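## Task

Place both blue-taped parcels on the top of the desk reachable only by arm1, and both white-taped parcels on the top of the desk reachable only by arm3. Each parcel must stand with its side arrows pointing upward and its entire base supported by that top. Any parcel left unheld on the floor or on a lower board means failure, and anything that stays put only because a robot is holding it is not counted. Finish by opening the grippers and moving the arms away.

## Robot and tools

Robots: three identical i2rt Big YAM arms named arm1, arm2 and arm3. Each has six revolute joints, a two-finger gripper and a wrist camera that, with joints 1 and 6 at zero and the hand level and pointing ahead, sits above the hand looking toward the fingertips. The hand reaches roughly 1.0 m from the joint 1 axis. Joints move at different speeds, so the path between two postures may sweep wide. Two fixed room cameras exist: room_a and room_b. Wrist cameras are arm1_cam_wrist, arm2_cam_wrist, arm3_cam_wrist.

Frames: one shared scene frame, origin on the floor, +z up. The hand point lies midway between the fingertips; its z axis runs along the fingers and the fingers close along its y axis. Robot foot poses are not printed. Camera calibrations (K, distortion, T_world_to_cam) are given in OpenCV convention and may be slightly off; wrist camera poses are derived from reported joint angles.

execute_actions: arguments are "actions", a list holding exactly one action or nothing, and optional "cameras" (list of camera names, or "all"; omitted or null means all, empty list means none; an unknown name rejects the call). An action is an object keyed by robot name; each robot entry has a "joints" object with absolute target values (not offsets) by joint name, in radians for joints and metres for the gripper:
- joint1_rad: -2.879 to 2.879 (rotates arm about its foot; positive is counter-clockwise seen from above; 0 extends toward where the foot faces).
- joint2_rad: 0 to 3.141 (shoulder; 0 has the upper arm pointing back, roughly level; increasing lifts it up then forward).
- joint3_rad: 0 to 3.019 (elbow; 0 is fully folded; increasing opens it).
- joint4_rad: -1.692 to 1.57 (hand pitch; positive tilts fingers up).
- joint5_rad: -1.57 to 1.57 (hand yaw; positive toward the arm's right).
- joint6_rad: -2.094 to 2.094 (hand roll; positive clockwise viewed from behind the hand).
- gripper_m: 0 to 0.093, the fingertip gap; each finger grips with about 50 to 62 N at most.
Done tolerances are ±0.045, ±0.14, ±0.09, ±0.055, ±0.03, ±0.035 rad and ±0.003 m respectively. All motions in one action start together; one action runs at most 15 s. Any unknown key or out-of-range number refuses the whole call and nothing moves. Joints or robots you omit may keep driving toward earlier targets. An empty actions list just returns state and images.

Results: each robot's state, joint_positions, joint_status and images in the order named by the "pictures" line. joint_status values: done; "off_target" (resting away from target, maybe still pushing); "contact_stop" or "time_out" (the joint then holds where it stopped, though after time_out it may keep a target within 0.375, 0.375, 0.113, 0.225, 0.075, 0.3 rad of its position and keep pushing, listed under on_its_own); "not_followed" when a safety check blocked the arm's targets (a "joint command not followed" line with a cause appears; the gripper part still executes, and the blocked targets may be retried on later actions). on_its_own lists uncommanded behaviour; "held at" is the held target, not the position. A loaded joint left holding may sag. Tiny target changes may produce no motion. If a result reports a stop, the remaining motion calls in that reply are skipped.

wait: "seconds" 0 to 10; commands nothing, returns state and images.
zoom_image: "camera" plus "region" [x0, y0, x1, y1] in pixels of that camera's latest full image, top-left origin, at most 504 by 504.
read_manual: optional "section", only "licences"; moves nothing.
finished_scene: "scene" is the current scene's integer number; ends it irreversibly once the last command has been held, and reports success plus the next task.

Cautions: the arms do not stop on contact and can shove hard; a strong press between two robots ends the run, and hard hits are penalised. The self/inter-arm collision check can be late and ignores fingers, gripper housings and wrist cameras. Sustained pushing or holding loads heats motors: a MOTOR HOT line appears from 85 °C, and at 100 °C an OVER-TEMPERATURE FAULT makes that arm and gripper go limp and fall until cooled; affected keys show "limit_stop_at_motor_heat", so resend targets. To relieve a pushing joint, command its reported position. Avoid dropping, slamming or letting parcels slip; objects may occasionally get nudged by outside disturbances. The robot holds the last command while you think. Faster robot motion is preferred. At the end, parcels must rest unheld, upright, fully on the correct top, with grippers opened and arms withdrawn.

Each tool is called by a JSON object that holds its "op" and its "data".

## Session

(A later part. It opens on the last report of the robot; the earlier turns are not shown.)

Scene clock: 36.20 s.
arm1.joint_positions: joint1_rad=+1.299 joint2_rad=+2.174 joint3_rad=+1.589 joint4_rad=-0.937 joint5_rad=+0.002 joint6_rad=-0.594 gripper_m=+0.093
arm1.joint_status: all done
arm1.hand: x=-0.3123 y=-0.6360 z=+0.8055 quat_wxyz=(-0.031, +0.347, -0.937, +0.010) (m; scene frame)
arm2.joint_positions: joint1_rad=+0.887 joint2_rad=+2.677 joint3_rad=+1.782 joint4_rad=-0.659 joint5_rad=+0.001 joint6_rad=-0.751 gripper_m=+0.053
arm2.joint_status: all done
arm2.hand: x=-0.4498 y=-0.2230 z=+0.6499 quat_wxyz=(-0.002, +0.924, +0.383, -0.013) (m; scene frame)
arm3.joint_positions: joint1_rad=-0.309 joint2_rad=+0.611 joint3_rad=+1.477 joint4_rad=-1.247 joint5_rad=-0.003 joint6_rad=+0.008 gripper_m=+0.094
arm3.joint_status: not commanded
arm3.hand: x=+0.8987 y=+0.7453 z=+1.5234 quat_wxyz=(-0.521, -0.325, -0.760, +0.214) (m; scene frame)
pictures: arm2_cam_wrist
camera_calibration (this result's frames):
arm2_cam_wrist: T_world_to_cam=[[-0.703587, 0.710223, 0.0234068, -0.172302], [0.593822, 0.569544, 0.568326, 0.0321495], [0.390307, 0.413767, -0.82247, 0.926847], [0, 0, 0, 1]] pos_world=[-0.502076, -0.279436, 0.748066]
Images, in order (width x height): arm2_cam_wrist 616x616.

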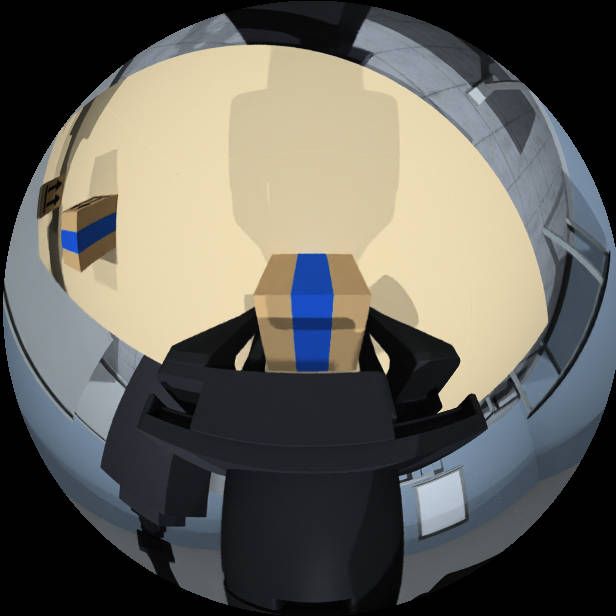

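{"op": "execute_actions", "data": {"actions": [{"arm2":{"joints":{"gripper_m":0.093}}}], "cameras": []}}

{"op": "execute_actions", "data": {"actions": [{"arm1":{"joints":{"joint2_rad":1.5,"joint3_rad":0.75,"joint4_rad":-0.7,"joint6_rad":0}},"arm2":{"joints":{"joint2_rad":2.4,"joint3_rad":1.68,"joint4_rad":-0.8}}}], "cameras": []}}

{"op": "execute_actions", "data": {"actions": [{"arm2":{"joints":{"joint1_rad":1.596,"joint2_rad":2.1,"joint3_rad":1.24,"joint4_rad":-0.7,"joint6_rad":0}},"arm1":{"joints":{"joint1_rad":1.98,"joint2_rad":1.3}}}], "cameras": []}}

{"op": "execute_actions", "data": {"actions": [{"arm1":{"joints":{"joint2_rad":2.2,"joint3_rad":1.185,"joint4_rad":0.58}},"arm2":{"joints":{"joint2_rad":2.4,"joint4_rad":0.76}}}], "cameras": ["arm1_cam_wrist","arm2_cam_wrist","room_b"]}}

Scene clock: 38.97 s.
arm1.joint_positions: joint1_rad=+1.299 joint2_rad=+2.174 joint3_rad=+1.589 joint4_rad=-0.937 joint5_rad=+0.002 joint6_rad=-0.594 gripper_m=+0.093
arm1.joint_status: not commanded
arm1.hand: x=-0.3123 y=-0.6360 z=+0.8055 quat_wxyz=(-0.031, +0.347, -0.937, +0.010) (m; scene frame)
arm2.joint_positions: joint1_rad=+0.887 joint2_rad=+2.677 joint3_rad=+1.782 joint4_rad=-0.659 joint5_rad=+0.001 joint6_rad=-0.752 gripper_m=+0.093
arm2.joint_status: all done
arm2.hand: x=-0.4498 y=-0.2230 z=+0.6499 quat_wxyz=(-0.002, +0.923, +0.384, -0.013) (m; scene frame)
arm3.joint_positions: joint1_rad=-0.309 joint2_rad=+0.611 joint3_rad=+1.477 joint4_rad=-1.247 joint5_rad=-0.003 joint6_rad=+0.008 gripper_m=+0.094
arm3.joint_status: not commanded
arm3.hand: x=+0.8987 y=+0.7453 z=+1.5234 quat_wxyz=(-0.521, -0.325, -0.760, +0.214) (m; scene frame)
pictures: none
No camera images: the call's "cameras" was empty. Leave "cameras" out to get every camera's image.

Scene clock: 40.60 s.
arm1.joint_positions: joint1_rad=+1.299 joint2_rad=+1.503 joint3_rad=+0.739 joint4_rad=-0.712 joint5_rad=+0.002 joint6_rad=-0.010 gripper_m=+0.093
arm1.joint_status: all done
arm1.hand: x=-0.5715 y=-0.6659 z=+0.8580 quat_wxyz=(-0.056, +0.062, -0.996, +0.000) (m; scene frame)
arm2.joint_positions: joint1_rad=+0.887 joint2_rad=+2.377 joint3_rad=+1.671 joint4_rad=-0.795 joint5_rad=+0.001 joint6_rad=-0.753 gripper_m=+0.093
arm2.joint_status: all done
arm2.hand: x=-0.4650 y=-0.2224 z=+0.8049 quat_wxyz=(-0.011, +0.923, +0.384, -0.038) (m; scene frame)
arm3.joint_positions: joint1_rad=-0.309 joint2_rad=+0.611 joint3_rad=+1.477 joint4_rad=-1.247 joint5_rad=-0.003 joint6_rad=+0.008 gripper_m=+0.094
arm3.joint_status: not commanded
arm3.hand: x=+0.8987 y=+0.7453 z=+1.5234 quat_wxyz=(-0.521, -0.325, -0.760, +0.214) (m; scene frame)
pictures: none
No camera images: the call's "cameras" was empty. Leave "cameras" out to get every camera's image.

Scene clock: 42.33 s.
arm1.joint_positions: joint1_rad=+1.981 joint2_rad=+1.292 joint3_rad=+0.739 joint4_rad=-0.712 joint5_rad=+0.000 joint6_rad=-0.008 gripper_m=+0.093
arm1.joint_status: all done
arm1.hand: x=-0.6664 y=-0.4339 z=+0.9303 quat_wxyz=(-0.148, +0.388, -0.908, -0.055) (m; scene frame)
arm2.joint_positions: joint1_rad=+1.605 joint2_rad=+2.084 joint3_rad=+1.240 joint4_rad=-0.703 joint5_rad=-0.002 joint6_rad=-0.008 gripper_m=+0.093
arm2.joint_status: all done
arm2.hand: x=-0.1992 y=-0.5598 z=+0.8506 quat_wxyz=(+0.007, +0.928, +0.371, -0.016) (m; scene frame)
arm3.joint_positions: joint1_rad=-0.309 joint2_rad=+0.611 joint3_rad=+1.477 joint4_rad=-1.247 joint5_rad=-0.003 joint6_rad=+0.008 gripper_m=+0.094
arm3.joint_status: not commanded
arm3.hand: x=+0.8987 y=+0.7453 z=+1.5234 quat_wxyz=(-0.521, -0.325, -0.760, +0.214) (m; scene frame)
pictures: none
No camera images: the call's "cameras" was empty. Leave "cameras" out to get every camera's image.

Scene clock: 44.10 s.
arm1.joint_positions: joint1_rad=+1.981 joint2_rad=+2.208 joint3_rad=+1.173 joint4_rad=+0.557 joint5_rad=+0.000 joint6_rad=-0.008 gripper_m=+0.093
arm1.joint_status: all done
arm1.hand: x=-0.4316 y=-0.1957 z=+0.8082 quat_wxyz=(-0.486, +0.337, -0.782, -0.197) (m; scene frame)
arm2.joint_positions: joint1_rad=+1.605 joint2_rad=+2.409 joint3_rad=+1.225 joint4_rad=+0.743 joint5_rad=-0.002 joint6_rad=-0.008 gripper_m=+0.093
arm2.joint_status: all done
arm2.hand: x=-0.3370 y=-0.6889 z=+0.8314 quat_wxyz=(+0.197, +0.781, +0.313, -0.503) (m; scene frame)
arm3.joint_positions: joint1_rad=-0.309 joint2_rad=+0.611 joint3_rad=+1.477 joint4_rad=-1.247 joint5_rad=-0.003 joint6_rad=+0.008 gripper_m=+0.094
arm3.joint_status: not commanded
arm3.hand: x=+0.8987 y=+0.7453 z=+1.5234 quat_wxyz=(-0.521, -0.325, -0.760, +0.214) (m; scene frame)
pictures: arm1_cam_wrist, arm2_cam_wrist, room_b
camera_calibration (this result's frames):
arm1_cam_wrist: T_world_to_cam=[[0.723298, -0.690074, 0.025253, 0.153074], [-0.602734, -0.648754, -0.464574, -0.00104894], [0.336973, 0.320805, -0.885174, 1.04775], [0, 0, 0, 1]] pos_world=[-0.464414, -0.231171, 0.923087]
arm2_cam_wrist: T_world_to_cam=[[-0.678718, 0.734371, 0.00641428, 0.272851], [0.637326, 0.593323, -0.491715, 1.03975], [-0.364907, -0.329648, -0.870732, 0.498329], [0, 0, 0, 1]] pos_world=[-0.295626, -0.653007, 0.943422]
Images, in order (width x height): arm1_cam_wrist 616x616, arm2_cam_wrist 616x616, room_b 672x504.

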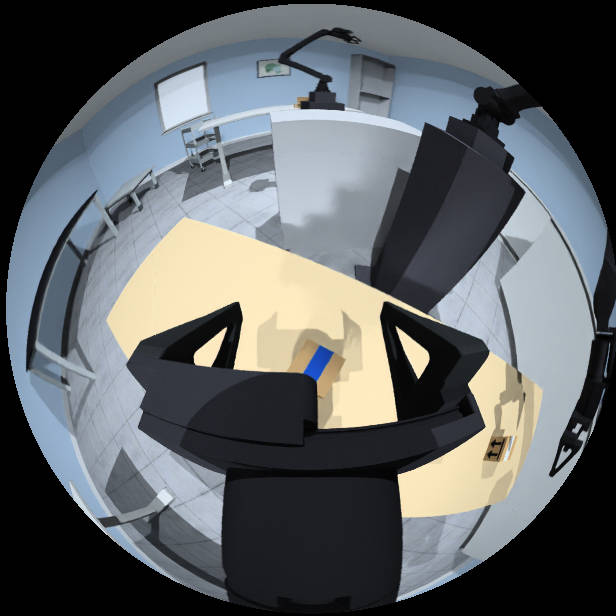

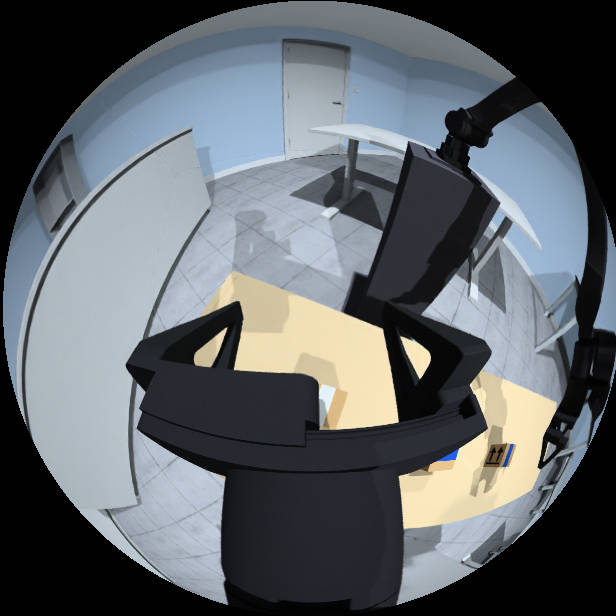

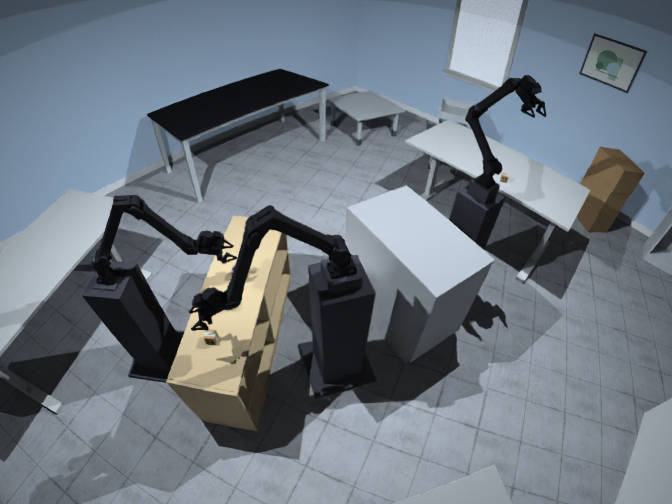

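{"op": "execute_actions", "data": {"actions": [{"arm1":{"joints":{"joint2_rad":2.37,"joint3_rad":1.22,"joint4_rad":0.58}},"arm2":{"joints":{"joint1_rad":1.58,"joint2_rad":2.6,"joint4_rad":0.78}}}], "cameras": ["arm1_cam_wrist","arm2_cam_wrist"]}}

Scene clock: 46.00 s.
arm1.joint_positions: joint1_rad=+1.981 joint2_rad=+2.374 joint3_rad=+1.207 joint4_rad=+0.566 joint5_rad=+0.000 joint6_rad=-0.008 gripper_m=+0.093
arm1.joint_status: all done
arm1.hand: x=-0.4441 y=-0.2104 z=+0.7100 quat_wxyz=(-0.437, +0.348, -0.810, -0.176) (m; scene frame)
arm2.joint_positions: joint1_rad=+1.588 joint2_rad=+2.613 joint3_rad=+1.232 joint4_rad=+0.773 joint5_rad=-0.002 joint6_rad=-0.007 gripper_m=+0.093
arm2.joint_status: all done
arm2.hand: x=-0.3027 y=-0.6419 z=+0.7031 quat_wxyz=(+0.168, +0.823, +0.322, -0.437) (m; scene frame)
arm3.joint_positions: joint1_rad=-0.309 joint2_rad=+0.611 joint3_rad=+1.477 joint4_rad=-1.247 joint5_rad=-0.003 joint6_rad=+0.008 gripper_m=+0.094
arm3.joint_status: not commanded
arm3.hand: x=+0.8987 y=+0.7453 z=+1.5234 quat_wxyz=(-0.521, -0.325, -0.760, +0.214) (m; scene frame)
pictures: arm1_cam_wrist, arm2_cam_wrist
camera_calibration (this result's frames):
arm1_cam_wrist: T_world_to_cam=[[0.724271, -0.689105, 0.0237785, 0.156155], [-0.638627, -0.683421, -0.353684, -0.165682], [0.259976, 0.240977, -0.935063, 0.954278], [0, 0, 0, 1]] pos_world=[-0.466997, -0.235582, 0.829998]
arm2_cam_wrist: T_world_to_cam=[[-0.667252, 0.744799, 0.00697833, 0.272238], [0.699041, 0.629438, -0.339336, 0.861591], [-0.25713, -0.221545, -0.940639, 0.565786], [0, 0, 0, 1]] pos_world=[-0.275156, -0.619734, 0.82267]
Images, in order (width x height): arm1_cam_wrist 616x616, arm2_cam_wrist 616x616.

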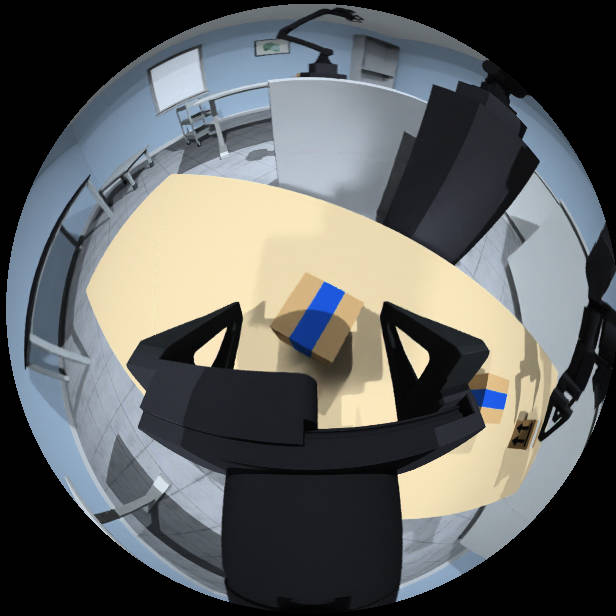

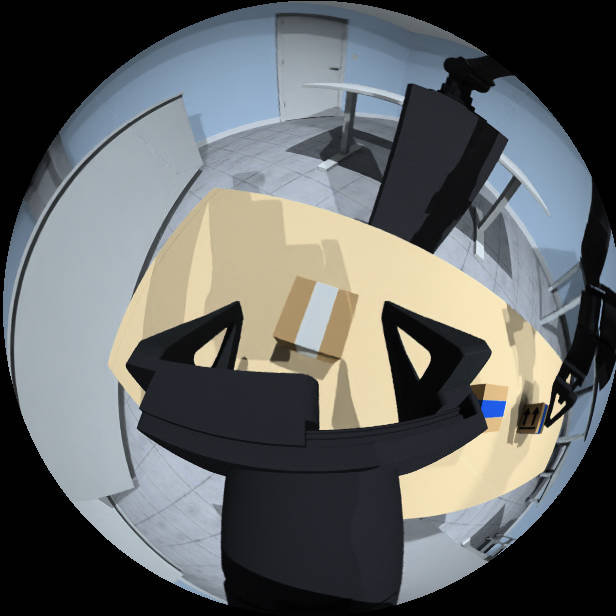

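{"op": "execute_actions", "data": {"actions": [{"arm1":{"joints":{"joint1_rad":2.075,"joint2_rad":2.43,"joint3_rad":1.32,"joint4_rad":0.525,"joint5_rad":0.4,"joint6_rad":0.28}},"arm2":{"joints":{"joint2_rad":2.755,"joint3_rad":1.385,"joint4_rad":0.79}}}], "cameras": ["arm1_cam_wrist","arm2_cam_wrist"]}}

Scene clock: 48.60 s.
arm1.joint_positions: joint1_rad=+2.077 joint2_rad=+2.406 joint3_rad=+1.296 joint4_rad=+0.540 joint5_rad=+0.398 joint6_rad=+0.270 gripper_m=+0.093
arm1.joint_status: all done
arm1.hand: x=-0.4301 y=-0.1932 z=+0.7222 quat_wxyz=(-0.495, +0.175, -0.844, -0.111) (m; scene frame)
arm2.joint_positions: joint1_rad=+1.588 joint2_rad=+2.745 joint3_rad=+1.373 joint4_rad=+0.778 joint5_rad=-0.002 joint6_rad=-0.007 gripper_m=+0.093
arm2.joint_status: all done
arm2.hand: x=-0.3180 y=-0.6558 z=+0.6585 quat_wxyz=(+0.170, +0.820, +0.320, -0.443) (m; scene frame)
arm3.joint_positions: joint1_rad=-0.309 joint2_rad=+0.611 joint3_rad=+1.477 joint4_rad=-1.247 joint5_rad=-0.003 joint6_rad=+0.008 gripper_m=+0.094
arm3.joint_status: not commanded
arm3.hand: x=+0.8987 y=+0.7453 z=+1.5234 quat_wxyz=(-0.521, -0.325, -0.760, +0.214) (m; scene frame)
pictures: arm1_cam_wrist, arm2_cam_wrist
camera_calibration (this result's frames):
arm1_cam_wrist: T_world_to_cam=[[0.411963, -0.911147, -0.00983037, 0.00460018], [-0.824129, -0.367974, -0.430588, -0.103991], [0.388712, 0.185488, -0.902495, 0.978978], [0, 0, 0, 1]] pos_world=[-0.468138, -0.215663, 0.83879]
arm2_cam_wrist: T_world_to_cam=[[-0.667177, 0.744867, 0.00688872, 0.272795], [0.695223, 0.625978, -0.353293, 0.871616], [-0.267468, -0.23092, -0.935487, 0.504037], [0, 0, 0, 1]] pos_world=[-0.289151, -0.632416, 0.777577]
Images, in order (width x height): arm1_cam_wrist 616x616, arm2_cam_wrist 616x616.

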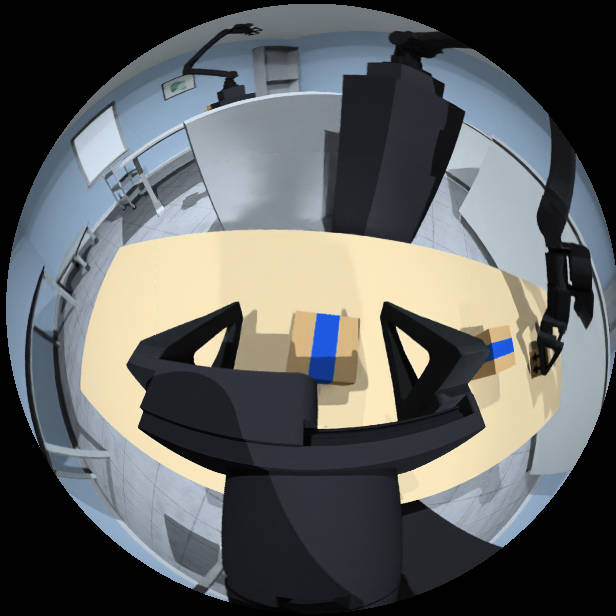

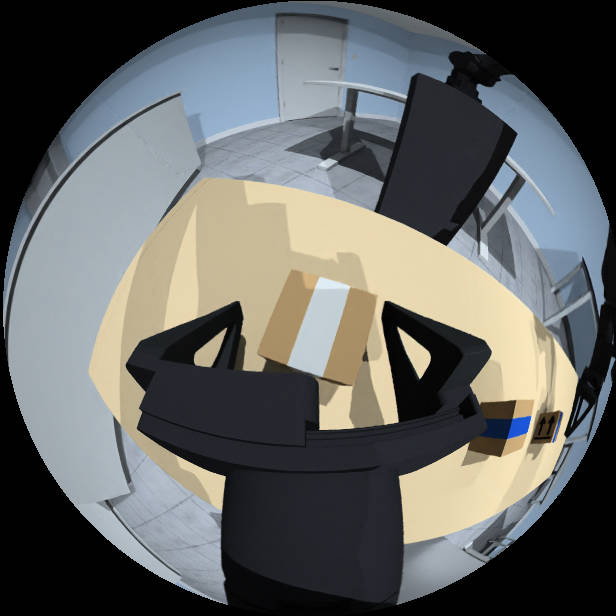

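{"op": "execute_actions", "data": {"actions": [{"arm1":{"joints":{"joint1_rad":2.06,"joint2_rad":2.535,"joint3_rad":1.36,"joint6_rad":0.3}},"arm2":{"joints":{"joint2_rad":2.805,"joint4_rad":0.8}}}], "cameras": ["arm1_cam_wrist","arm2_cam_wrist"]}}

Scene clock: 50.33 s.
arm1.joint_positions: joint1_rad=+2.065 joint2_rad=+2.528 joint3_rad=+1.345 joint4_rad=+0.534 joint5_rad=+0.398 joint6_rad=+0.291 gripper_m=+0.093
arm1.joint_status: all done
arm1.hand: x=-0.4313 y=-0.2095 z=+0.6546 quat_wxyz=(-0.469, +0.172, -0.862, -0.092) (m; scene frame)
arm2.joint_positions: joint1_rad=+1.588 joint2_rad=+2.789 joint3_rad=+1.373 joint4_rad=+0.786 joint5_rad=-0.002 joint6_rad=-0.007 gripper_m=+0.093
arm2.joint_status: all done
arm2.hand: x=-0.3048 y=-0.6438 z=+0.6318 quat_wxyz=(+0.164, +0.828, +0.323, -0.428) (m; scene frame)
arm3.joint_positions: joint1_rad=-0.309 joint2_rad=+0.611 joint3_rad=+1.477 joint4_rad=-1.247 joint5_rad=-0.003 joint6_rad=+0.008 gripper_m=+0.094
arm3.joint_status: not commanded
arm3.hand: x=+0.8987 y=+0.7453 z=+1.5234 quat_wxyz=(-0.521, -0.325, -0.760, +0.214) (m; scene frame)
pictures: arm1_cam_wrist, arm2_cam_wrist
camera_calibration (this result's frames):
arm1_cam_wrist: T_world_to_cam=[[0.39054, -0.920548, 0.00837715, -0.0335119], [-0.85514, -0.366131, -0.366992, -0.194708], [0.340901, 0.136162, -0.930186, 0.908672], [0, 0, 0, 1]] pos_world=[-0.463182, -0.225864, 0.774059]
arm2_cam_wrist: T_world_to_cam=[[-0.667356, 0.744705, 0.00709767, 0.272577], [0.703983, 0.633915, -0.32025, 0.832368], [-0.242991, -0.208724, -0.947307, 0.514509], [0, 0, 0, 1]] pos_world=[-0.279046, -0.62325, 0.752028]
Images, in order (width x height): arm1_cam_wrist 616x616, arm2_cam_wrist 616x616.

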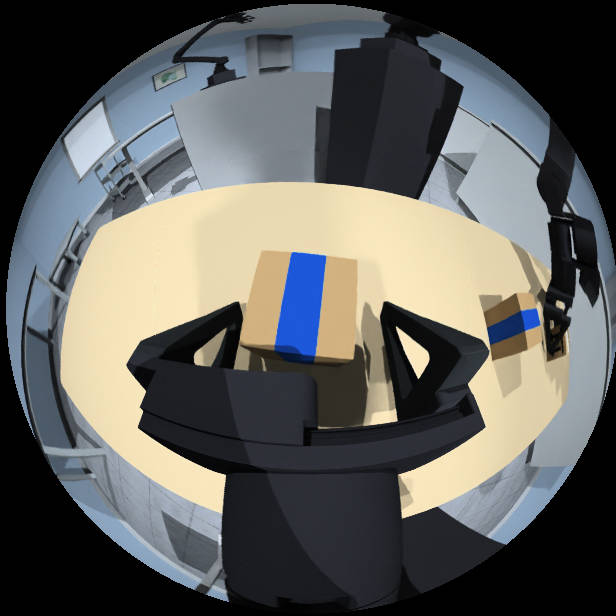

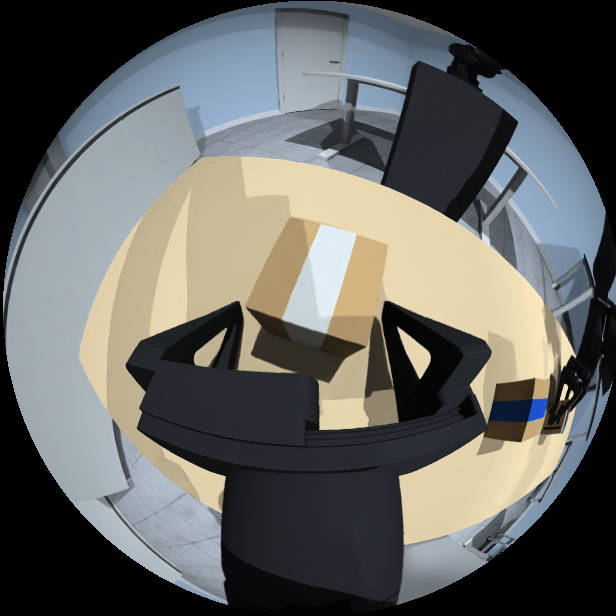

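{"op": "execute_actions", "data": {"actions": [{"arm1":{"joints":{"joint4_rad":0.485,"joint5_rad":0.37}},"arm2":{"joints":{"joint3_rad":1.43,"joint4_rad":0.745}}}], "cameras": []}}

{"op": "execute_actions", "data": {"actions": [{"arm1":{"joints":{"gripper_m":0.04}},"arm2":{"joints":{"gripper_m":0.04}}}], "cameras": ["arm1_cam_wrist","arm2_cam_wrist"]}}

Scene clock: 52.03 s.
arm1.joint_positions: joint1_rad=+2.065 joint2_rad=+2.528 joint3_rad=+1.345 joint4_rad=+0.499 joint5_rad=+0.372 joint6_rad=+0.291 gripper_m=+0.093
arm1.joint_status: all done
arm1.hand: x=-0.4368 y=-0.2098 z=+0.6471 quat_wxyz=(-0.451, +0.184, -0.869, -0.092) (m; scene frame)
arm2.joint_positions: joint1_rad=+1.588 joint2_rad=+2.789 joint3_rad=+1.415 joint4_rad=+0.754 joint5_rad=-0.002 joint6_rad=-0.007 gripper_m=+0.093
arm2.joint_status: all done
arm2.hand: x=-0.3173 y=-0.6552 z=+0.6366 quat_wxyz=(+0.166, +0.826, +0.323, -0.432) (m; scene frame)
arm3.joint_positions: joint1_rad=-0.309 joint2_rad=+0.611 joint3_rad=+1.477 joint4_rad=-1.247 joint5_rad=-0.003 joint6_rad=+0.008 gripper_m=+0.094
arm3.joint_status: not commanded
arm3.hand: x=+0.8987 y=+0.7453 z=+1.5234 quat_wxyz=(-0.521, -0.325, -0.760, +0.214) (m; scene frame)
pictures: none
No camera images: the call's "cameras" was empty. Leave "cameras" out to get every camera's image.

Scene clock: 52.63 s.
arm1.joint_positions: joint1_rad=+2.065 joint2_rad=+2.528 joint3_rad=+1.345 joint4_rad=+0.499 joint5_rad=+0.372 joint6_rad=+0.292 gripper_m=+0.053
arm1.joint_status: gripper_m off_target (ended at +0.053, target +0.040)
arm1.hand: x=-0.4369 y=-0.2097 z=+0.6470 quat_wxyz=(-0.451, +0.183, -0.869, -0.092) (m; scene frame)
arm2.joint_positions: joint1_rad=+1.588 joint2_rad=+2.789 joint3_rad=+1.415 joint4_rad=+0.753 joint5_rad=-0.002 joint6_rad=-0.007 gripper_m=+0.054
arm2.joint_status: gripper_m off_target (ended at +0.054, target +0.040)
arm2.hand: x=-0.3173 y=-0.6550 z=+0.6365 quat_wxyz=(+0.166, +0.826, +0.322, -0.432) (m; scene frame)
arm3.joint_positions: joint1_rad=-0.309 joint2_rad=+0.611 joint3_rad=+1.477 joint4_rad=-1.247 joint5_rad=-0.003 joint6_rad=+0.008 gripper_m=+0.094
arm3.joint_status: not commanded
arm3.hand: x=+0.8987 y=+0.7453 z=+1.5234 quat_wxyz=(-0.521, -0.325, -0.760, +0.214) (m; scene frame)
pictures: arm1_cam_wrist, arm2_cam_wrist
camera_calibration (this result's frames):
arm1_cam_wrist: T_world_to_cam=[[0.408995, -0.912495, 0.00878681, -0.0219896], [-0.860156, -0.388715, -0.330199, -0.233072], [0.304721, 0.127492, -0.94387, 0.894692], [0, 0, 0, 1]] pos_world=[-0.464116, -0.22473, 0.767707]
arm2_cam_wrist: T_world_to_cam=[[-0.666916, 0.745101, 0.00695147, 0.273068], [0.70223, 0.631608, -0.328548, 0.853056], [-0.249192, -0.214232, -0.944462, 0.506205], [0, 0, 0, 1]] pos_world=[-0.290786, -0.633815, 0.756463]
Images, in order (width x height): arm1_cam_wrist 616x616, arm2_cam_wrist 616x616.

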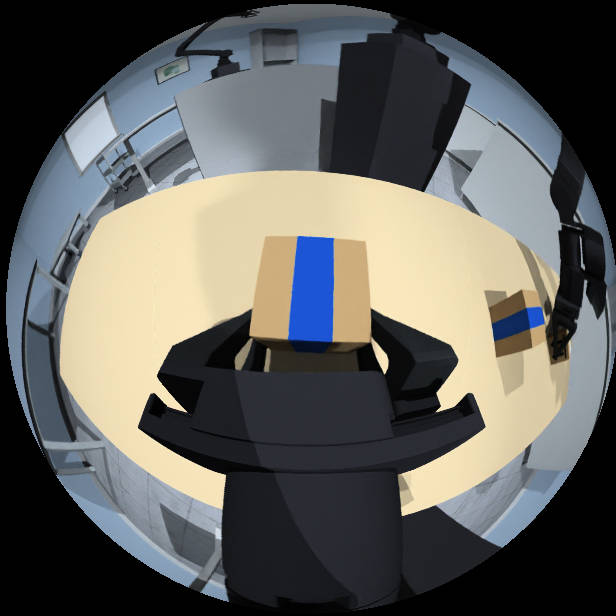

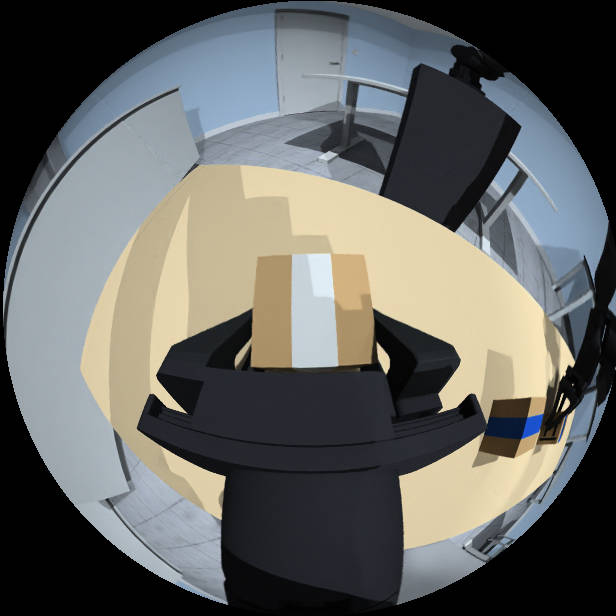

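{"op": "execute_actions", "data": {"actions": [{"arm1":{"joints":{"joint2_rad":2.0}},"arm2":{"joints":{"joint2_rad":2.2}}}], "cameras": []}}

{"op": "execute_actions", "data": {"actions": [{"arm1":{"joints":{"joint2_rad":1.4,"joint4_rad":-1.69,"joint5_rad":0,"joint6_rad":0}},"arm2":{"joints":{"joint2_rad":1.4,"joint4_rad":-1.69}}}], "cameras": []}}

{"op": "execute_actions", "data": {"actions": [{"arm1":{"joints":{"joint1_rad":-1.6,"joint3_rad":2.08}},"arm2":{"joints":{"joint1_rad":-1.18,"joint3_rad":2.31}}}], "cameras": []}}

{"op": "execute_actions", "data": {"actions": [{"arm1":{"joints":{"joint2_rad":2.44}},"arm2":{"joints":{"joint2_rad":2.65}}}], "cameras": ["arm1_cam_wrist","arm2_cam_wrist","room_a"]}}

Scene clock: 56.57 s.
arm1.joint_positions: joint1_rad=+2.065 joint2_rad=+1.989 joint3_rad=+1.354 joint4_rad=+0.483 joint5_rad=+0.371 joint6_rad=+0.292 gripper_m=+0.053
arm1.joint_status: all done
arm1.hand: x=-0.3928 y=-0.1472 z=+1.0429 quat_wxyz=(-0.617, +0.104, -0.744, -0.237) (m; scene frame)
arm2.joint_positions: joint1_rad=+1.588 joint2_rad=+2.198 joint3_rad=+1.426 joint4_rad=+0.747 joint5_rad=-0.002 joint6_rad=-0.007 gripper_m=+0.054
arm2.joint_status: all done
arm2.hand: x=-0.4196 y=-0.7479 z=+1.0822 quat_wxyz=(+0.251, +0.663, +0.259, -0.656) (m; scene frame)
arm3.joint_positions: joint1_rad=-0.309 joint2_rad=+0.611 joint3_rad=+1.477 joint4_rad=-1.247 joint5_rad=-0.003 joint6_rad=+0.008 gripper_m=+0.094
arm3.joint_status: not commanded
arm3.hand: x=+0.8987 y=+0.7453 z=+1.5234 quat_wxyz=(-0.521, -0.325, -0.760, +0.214) (m; scene frame)
pictures: none
No camera images: the call's "cameras" was empty. Leave "cameras" out to get every camera's image.

Scene clock: 58.77 s.
arm1.joint_positions: joint1_rad=+2.065 joint2_rad=+1.405 joint3_rad=+1.347 joint4_rad=-1.677 joint5_rad=+0.002 joint6_rad=+0.009 gripper_m=+0.053
arm1.joint_status: all done
arm1.hand: x=-0.7020 y=-0.4236 z=+1.1022 quat_wxyz=(+0.066, +0.421, -0.904, +0.040) (m; scene frame)
arm2.joint_positions: joint1_rad=+1.588 joint2_rad=+1.412 joint3_rad=+1.422 joint4_rad=-1.681 joint5_rad=-0.002 joint6_rad=-0.007 gripper_m=+0.054
arm2.joint_status: all done
arm2.hand: x=-0.0980 y=-0.4563 z=+1.2276 quat_wxyz=(-0.015, +0.931, +0.363, +0.042) (m; scene frame)
arm3.joint_positions: joint1_rad=-0.309 joint2_rad=+0.611 joint3_rad=+1.477 joint4_rad=-1.247 joint5_rad=-0.003 joint6_rad=+0.008 gripper_m=+0.094
arm3.joint_status: not commanded
arm3.hand: x=+0.8987 y=+0.7453 z=+1.5234 quat_wxyz=(-0.521, -0.325, -0.760, +0.214) (m; scene frame)
pictures: none
No camera images: the call's "cameras" was empty. Leave "cameras" out to get every camera's image.

Scene clock: 61.63 s.
arm1.joint_positions: joint1_rad=-1.605 joint2_rad=+1.406 joint3_rad=+2.029 joint4_rad=-1.680 joint5_rad=+0.001 joint6_rad=+0.007 gripper_m=+0.053
arm1.joint_status: all done
arm1.hand: x=-1.3705 y=-0.8640 z=+1.3645 quat_wxyz=(-0.047, -0.955, -0.166, +0.242) (m; scene frame)
arm2.joint_positions: joint1_rad=-1.177 joint2_rad=+1.413 joint3_rad=+2.266 joint4_rad=-1.685 joint5_rad=+0.000 joint6_rad=-0.006 gripper_m=+0.054
arm2.joint_status: all done
arm2.hand: x=+0.3890 y=+0.2059 z=+1.5650 quat_wxyz=(-0.302, +0.495, -0.792, -0.189) (m; scene frame)
arm3.joint_positions: joint1_rad=-0.309 joint2_rad=+0.611 joint3_rad=+1.477 joint4_rad=-1.247 joint5_rad=-0.003 joint6_rad=+0.008 gripper_m=+0.094
arm3.joint_status: not commanded
arm3.hand: x=+0.8987 y=+0.7453 z=+1.5234 quat_wxyz=(-0.521, -0.325, -0.760, +0.214) (m; scene frame)
pictures: none
No camera images: the call's "cameras" was empty. Leave "cameras" out to get every camera's image.

Scene clock: 63.47 s.
arm1.joint_positions: joint1_rad=-1.605 joint2_rad=+2.459 joint3_rad=+2.052 joint4_rad=-1.680 joint5_rad=+0.001 joint6_rad=+0.007 gripper_m=+0.053
arm1.joint_status: all done
arm1.hand: x=-1.4827 y=-0.9098 z=+0.7902 quat_wxyz=(+0.044, -0.950, -0.167, -0.259) (m; scene frame)
arm2.joint_positions: joint1_rad=-1.177 joint2_rad=+2.667 joint3_rad=+2.284 joint4_rad=-1.683 joint5_rad=+0.000 joint6_rad=-0.006 gripper_m=+0.054
arm2.joint_status: all done
arm2.hand: x=+0.4627 y=+0.3624 z=+0.8266 quat_wxyz=(+0.214, +0.514, -0.820, +0.130) (m; scene frame)
arm3.joint_positions: joint1_rad=-0.309 joint2_rad=+0.611 joint3_rad=+1.477 joint4_rad=-1.247 joint5_rad=-0.003 joint6_rad=+0.008 gripper_m=+0.094
arm3.joint_status: not commanded
arm3.hand: x=+0.8987 y=+0.7453 z=+1.5234 quat_wxyz=(-0.521, -0.325, -0.760, +0.214) (m; scene frame)
pictures: arm1_cam_wrist, arm2_cam_wrist, room_a
camera_calibration (this result's frames):
arm1_cam_wrist: T_world_to_cam=[[-0.345452, 0.938375, -0.0107279, 0.346328], [0.377765, 0.149516, 0.91375, -0.0152943], [0.859044, 0.311604, -0.406136, 2.00234], [0, 0, 0, 1]] pos_world=[-1.59468, -0.946633, 0.830912]
arm2_cam_wrist: T_world_to_cam=[[0.899641, -0.436606, 0.00458034, -0.260788], [-0.188852, -0.379634, 0.905656, -0.51629], [-0.393676, -0.81563, -0.423988, 0.952657], [0, 0, 0, 1]] pos_world=[0.512152, 0.467152, 0.872691]
Images, in order (width x height): arm1_cam_wrist 616x616, arm2_cam_wrist 616x616, room_a 672x504.

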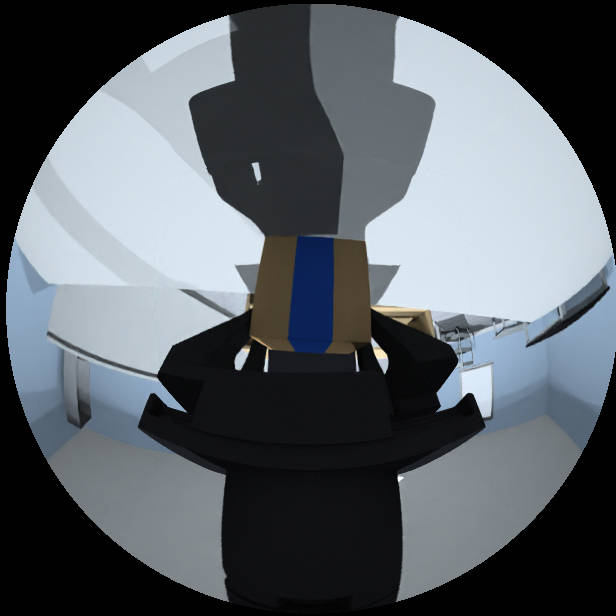

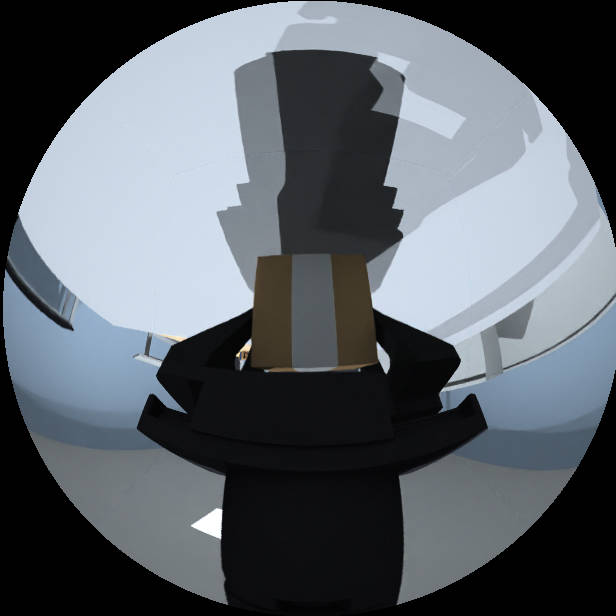

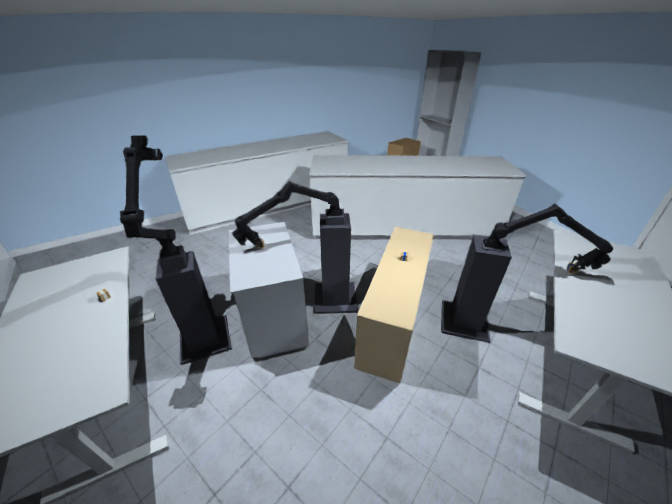

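{"op": "execute_actions", "data": {"actions": [{"arm1":{"joints":{"joint2_rad":2.52}},"arm2":{"joints":{"joint2_rad":2.725}}}], "cameras": ["arm1_cam_wrist","arm2_cam_wrist"]}}

Scene clock: 64.73 s.
arm1.joint_positions: joint1_rad=-1.605 joint2_rad=+2.495 joint3_rad=+2.052 joint4_rad=-1.684 joint5_rad=+0.000 joint6_rad=+0.006 gripper_m=+0.053
arm1.joint_status: all done
arm1.hand: x=-1.4755 y=-0.9074 z=+0.7706 quat_wxyz=(+0.047, -0.945, -0.167, -0.278) (m; scene frame)
arm2.joint_positions: joint1_rad=-1.177 joint2_rad=+2.695 joint3_rad=+2.284 joint4_rad=-1.687 joint5_rad=+0.000 joint6_rad=-0.005 gripper_m=+0.054
arm2.joint_status: all done
arm2.hand: x=+0.4591 y=+0.3552 z=+0.8104 quat_wxyz=(+0.227, +0.512, -0.817, +0.138) (m; scene frame)
arm3.joint_positions: joint1_rad=-0.309 joint2_rad=+0.611 joint3_rad=+1.477 joint4_rad=-1.247 joint5_rad=-0.003 joint6_rad=+0.008 gripper_m=+0.094
arm3.joint_status: not commanded
arm3.hand: x=+0.8987 y=+0.7453 z=+1.5234 quat_wxyz=(-0.521, -0.325, -0.760, +0.214) (m; scene frame)
pictures: arm1_cam_wrist, arm2_cam_wrist
camera_calibration (this result's frames):
arm1_cam_wrist: T_world_to_cam=[[-0.345537, 0.938332, -0.0117611, 0.347018], [0.34405, 0.138335, 0.928705, -0.0719054], [0.87306, 0.316855, -0.370633, 1.98554], [0, 0, 0, 1]] pos_world=[-1.58885, -0.944799, 0.806766]
arm2_cam_wrist: T_world_to_cam=[[0.899268, -0.437363, 0.00549029, -0.260959], [-0.177493, -0.353416, 0.918473, -0.529876], [-0.399766, -0.826928, -0.395444, 0.922209], [0, 0, 0, 1]] pos_world=[0.509291, 0.4612, 0.852792]
Images, in order (width x height): arm1_cam_wrist 616x616, arm2_cam_wrist 616x616.

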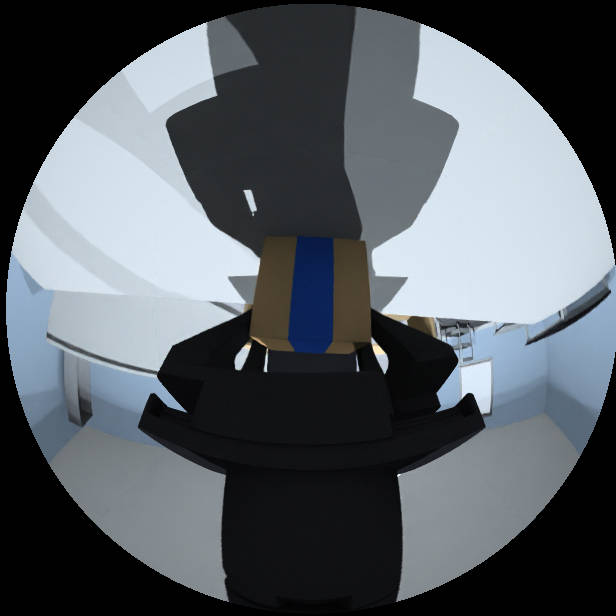

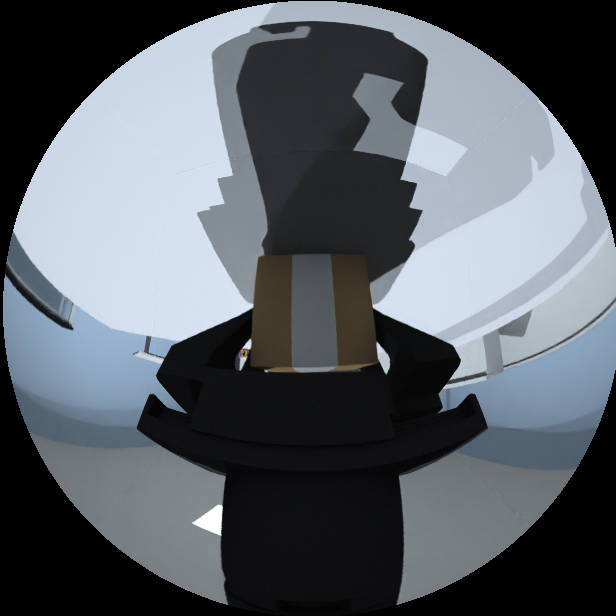

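{"op": "execute_actions", "data": {"actions": [{"arm1":{"joints":{"gripper_m":0.093}},"arm2":{"joints":{"gripper_m":0.093}}}], "cameras": []}}

{"op": "execute_actions", "data": {"actions": [{"arm1":{"joints":{"joint2_rad":1.9}},"arm2":{"joints":{"joint2_rad":1.0}},"arm3":{"joints":{"joint2_rad":1.6,"joint3_rad":2.25,"joint4_rad":-1.66}}}], "cameras": ["arm1_cam_wrist"]}}

{"op": "execute_actions", "data": {"actions": [{"arm1":{"joints":{"joint1_rad":1.67,"joint2_rad":2.05,"joint3_rad":1.66,"joint4_rad":-0.88,"joint6_rad":0.1}},"arm2":{"joints":{"joint1_rad":0}},"arm3":{"joints":{"joint1_rad":-1.54,"joint2_rad":2.3}}}], "cameras": []}}

{"op": "execute_actions", "data": {"actions": [{"arm1":{"joints":{"joint2_rad":2.32}},"arm3":{"joints":{"joint2_rad":2.49}}}], "cameras": ["arm1_cam_wrist","arm3_cam_wrist"]}}

Scene clock: 66.77 s.
arm1.joint_positions: joint1_rad=-1.605 joint2_rad=+2.496 joint3_rad=+2.052 joint4_rad=-1.684 joint5_rad=+0.000 joint6_rad=+0.006 gripper_m=+0.093
arm1.joint_status: all done
arm1.hand: x=-1.4754 y=-0.9074 z=+0.7704 quat_wxyz=(+0.047, -0.945, -0.167, -0.278) (m; scene frame)
arm2.joint_positions: joint1_rad=-1.177 joint2_rad=+2.696 joint3_rad=+2.284 joint4_rad=-1.687 joint5_rad=+0.000 joint6_rad=-0.005 gripper_m=+0.093
arm2.joint_status: all done
arm2.hand: x=+0.4590 y=+0.3549 z=+0.8097 quat_wxyz=(+0.227, +0.512, -0.817, +0.138) (m; scene frame)
arm3.joint_positions: joint1_rad=-0.309 joint2_rad=+0.611 joint3_rad=+1.477 joint4_rad=-1.247 joint5_rad=-0.003 joint6_rad=+0.008 gripper_m=+0.094
arm3.joint_status: not commanded
arm3.hand: x=+0.8987 y=+0.7453 z=+1.5234 quat_wxyz=(-0.521, -0.325, -0.760, +0.214) (m; scene frame)
pictures: none
No camera images: the call's "cameras" was empty. Leave "cameras" out to get every camera's image.

Scene clock: 68.97 s.
arm1.joint_positions: joint1_rad=-1.605 joint2_rad=+1.894 joint3_rad=+2.074 joint4_rad=-1.684 joint5_rad=+0.000 joint6_rad=+0.006 gripper_m=+0.093
arm1.joint_status: all done
arm1.hand: x=-1.4988 y=-0.9133 z=+1.1296 quat_wxyz=(-0.008, -0.985, -0.173, +0.025) (m; scene frame)
arm2.joint_positions: joint1_rad=-1.177 joint2_rad=+1.004 joint3_rad=+2.312 joint4_rad=-1.682 joint5_rad=+0.000 joint6_rad=-0.005 gripper_m=+0.093
arm2.joint_status: all done
arm2.hand: x=+0.2829 y=-0.0109 z=+1.7122 quat_wxyz=(-0.475, +0.438, -0.704, -0.296) (m; scene frame)
arm3.joint_positions: joint1_rad=-0.309 joint2_rad=+1.596 joint3_rad=+2.202 joint4_rad=-1.651 joint5_rad=-0.003 joint6_rad=+0.008 gripper_m=+0.094
arm3.joint_status: all done
arm3.hand: x=+1.1157 y=+0.5231 z=+1.4359 quat_wxyz=(-0.245, -0.379, -0.887, +0.099) (m; scene frame)
pictures: arm1_cam_wrist
camera_calibration (this result's frames):
arm1_cam_wrist: T_world_to_cam=[[-0.348104, 0.937385, -0.0115149, 0.343729], [0.788039, 0.299252, 0.537998, 0.85731], [0.507758, 0.178205, -0.842867, 2.00008], [0, 0, 0, 1]] pos_world=[-1.5715, -0.935183, 1.22853]
Images, in order (width x height): arm1_cam_wrist 616x616.

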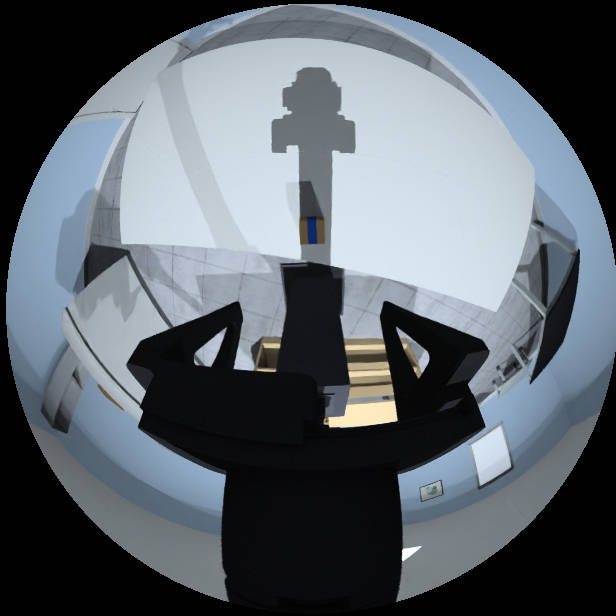

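Scene clock: 71.93 s.
arm1.joint_positions: joint1_rad=+1.670 joint2_rad=+2.074 joint3_rad=+1.653 joint4_rad=-0.884 joint5_rad=-0.002 joint6_rad=+0.091 gripper_m=+0.093
arm1.joint_status: all done
arm1.hand: x=-0.3343 y=-0.3905 z=+0.8935 quat_wxyz=(-0.135, +0.195, -0.971, -0.036) (m; scene frame)
arm2.joint_positions: joint1_rad=-0.011 joint2_rad=+1.004 joint3_rad=+2.312 joint4_rad=-1.682 joint5_rad=+0.000 joint6_rad=-0.005 gripper_m=+0.093
arm2.joint_status: all done
arm2.hand: x=+0.0603 y=-0.0383 z=+1.7142 quat_wxyz=(-0.233, +0.750, -0.347, -0.513) (m; scene frame)
arm3.joint_positions: joint1_rad=-1.530 joint2_rad=+2.286 joint3_rad=+2.233 joint4_rad=-1.652 joint5_rad=+0.002 joint6_rad=+0.006 gripper_m=+0.094
arm3.joint_status: all done
arm3.hand: x=+0.4537 y=+0.3029 z=+1.0263 quat_wxyz=(+0.033, -0.846, -0.529, -0.059) (m; scene frame)
pictures: none
No camera images: the call's "cameras" was empty. Leave "cameras" out to get every camera's image.

Scene clock: 73.27 s.
arm1.joint_positions: joint1_rad=+1.670 joint2_rad=+2.338 joint3_rad=+1.638 joint4_rad=-0.884 joint5_rad=-0.002 joint6_rad=+0.091 gripper_m=+0.093
arm1.joint_status: all done
arm1.hand: x=-0.3796 y=-0.4163 z=+0.7207 quat_wxyz=(-0.001, +0.197, -0.980, +0.003) (m; scene frame)
arm2.joint_positions: joint1_rad=-0.011 joint2_rad=+1.004 joint3_rad=+2.312 joint4_rad=-1.682 joint5_rad=+0.000 joint6_rad=-0.005 gripper_m=+0.093
arm2.joint_status: not commanded
arm2.hand: x=+0.0603 y=-0.0383 z=+1.7142 quat_wxyz=(-0.233, +0.750, -0.347, -0.513) (m; scene frame)
arm3.joint_positions: joint1_rad=-1.530 joint2_rad=+2.493 joint3_rad=+2.233 joint4_rad=-1.652 joint5_rad=+0.002 joint6_rad=+0.006 gripper_m=+0.094
arm3.joint_status: all done
arm3.hand: x=+0.4629 y=+0.3192 z=+0.8936 quat_wxyz=(+0.088, -0.835, -0.523, -0.146) (m; scene frame)
pictures: arm1_cam_wrist, arm3_cam_wrist
camera_calibration (this result's frames):
arm1_cam_wrist: T_world_to_cam=[[0.393124, -0.919481, 0.00285966, -0.239236], [-0.749765, -0.318758, 0.579867, -0.824642], [-0.532266, -0.230104, -0.814706, 0.413466], [0, 0, 0, 1]] pos_world=[-0.304165, -0.387694, 0.81572]
arm3_cam_wrist: T_world_to_cam=[[-0.899199, 0.43738, -0.0118319, 0.291296], [0.236564, 0.50874, 0.827781, -1.00902], [0.368074, 0.74154, -0.560927, 0.215842], [0, 0, 0, 1]] pos_world=[0.421185, 0.225866, 0.959763]
Images, in order (width x height): arm1_cam_wrist 616x616, arm3_cam_wrist 616x616.

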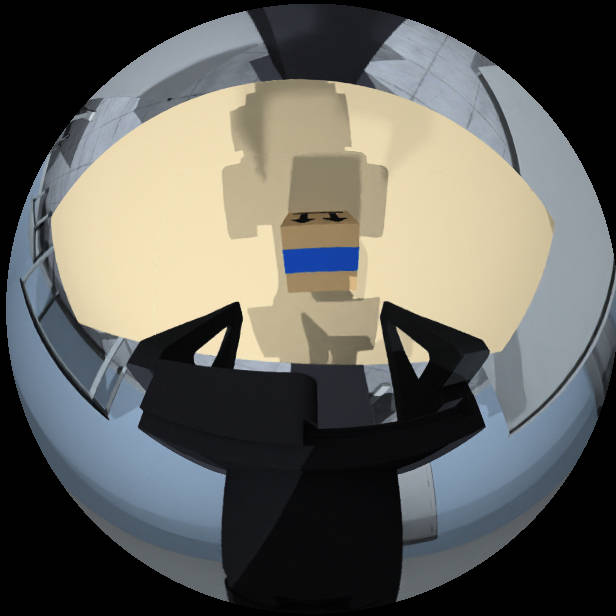

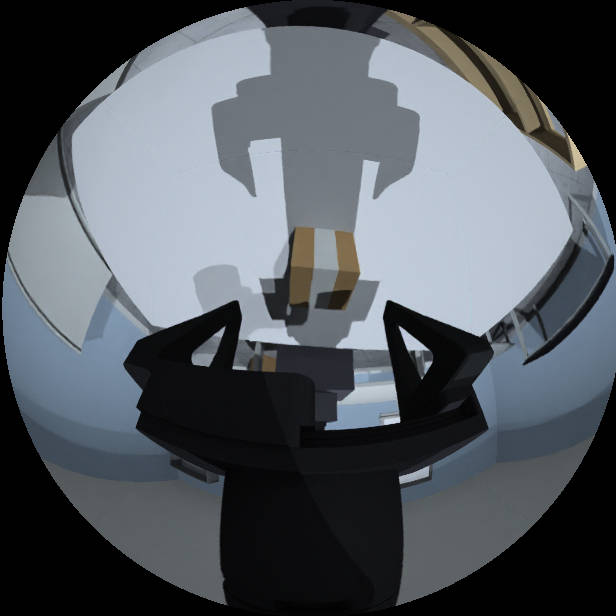

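{"op": "execute_actions", "data": {"actions": [{"arm1":{"joints":{"joint1_rad":1.655,"joint2_rad":2.475,"joint3_rad":1.73,"joint4_rad":-0.78}},"arm3":{"joints":{"joint1_rad":-1.555,"joint2_rad":2.585,"joint3_rad":2.19}}}], "cameras": ["arm1_cam_wrist","arm3_cam_wrist"]}}

Scene clock: 75.53 s.
arm1.joint_positions: joint1_rad=+1.661 joint2_rad=+2.467 joint3_rad=+1.712 joint4_rad=-0.789 joint5_rad=-0.002 joint6_rad=+0.091 gripper_m=+0.093
arm1.joint_status: all done
arm1.hand: x=-0.3557 y=-0.4112 z=+0.6641 quat_wxyz=(-0.021, +0.192, -0.981, -0.002) (m; scene frame)
arm2.joint_positions: joint1_rad=-0.011 joint2_rad=+1.004 joint3_rad=+2.312 joint4_rad=-1.682 joint5_rad=+0.000 joint6_rad=-0.005 gripper_m=+0.093
arm2.joint_status: not commanded
arm2.hand: x=+0.0603 y=-0.0383 z=+1.7142 quat_wxyz=(-0.233, +0.750, -0.347, -0.513) (m; scene frame)
arm3.joint_positions: joint1_rad=-1.548 joint2_rad=+2.588 joint3_rad=+2.190 joint4_rad=-1.652 joint5_rad=+0.002 joint6_rad=+0.006 gripper_m=+0.094
arm3.joint_status: all done
arm3.hand: x=+0.4680 y=+0.3538 z=+0.8236 quat_wxyz=(+0.123, -0.828, -0.508, -0.204) (m; scene frame)
pictures: arm1_cam_wrist, arm3_cam_wrist
camera_calibration (this result's frames):
arm1_cam_wrist: T_world_to_cam=[[0.384648, -0.923063, -0.000677085, -0.245928], [-0.773261, -0.322624, 0.545877, -0.759653], [-0.504097, -0.209447, -0.837865, 0.41513], [0, 0, 0, 1]] pos_world=[-0.283549, -0.385142, 0.762334]
arm3_cam_wrist: T_world_to_cam=[[-0.891072, 0.453722, -0.0112257, 0.269808], [0.191207, 0.397717, 0.897363, -0.966746], [0.411618, 0.797469, -0.44115, 0.0102643], [0, 0, 0, 1]] pos_world=[0.421042, 0.253888, 0.875079]
Images, in order (width x height): arm1_cam_wrist 616x616, arm3_cam_wrist 616x616.

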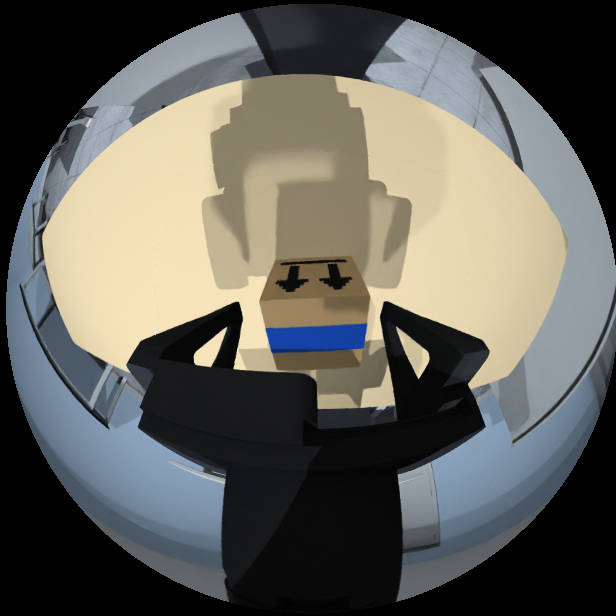

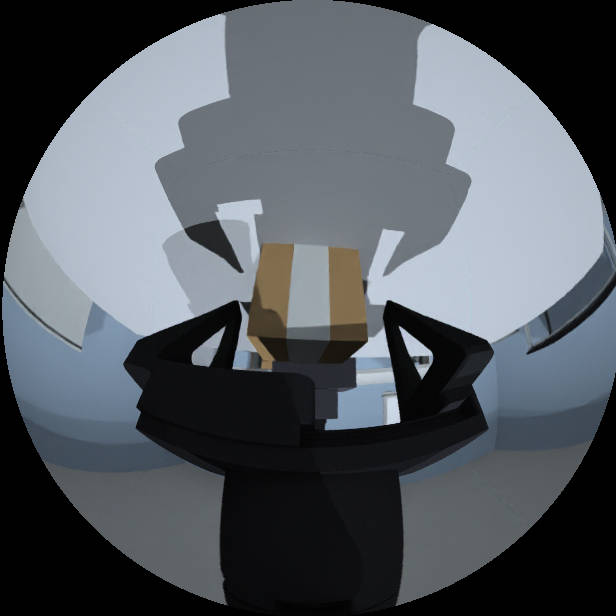

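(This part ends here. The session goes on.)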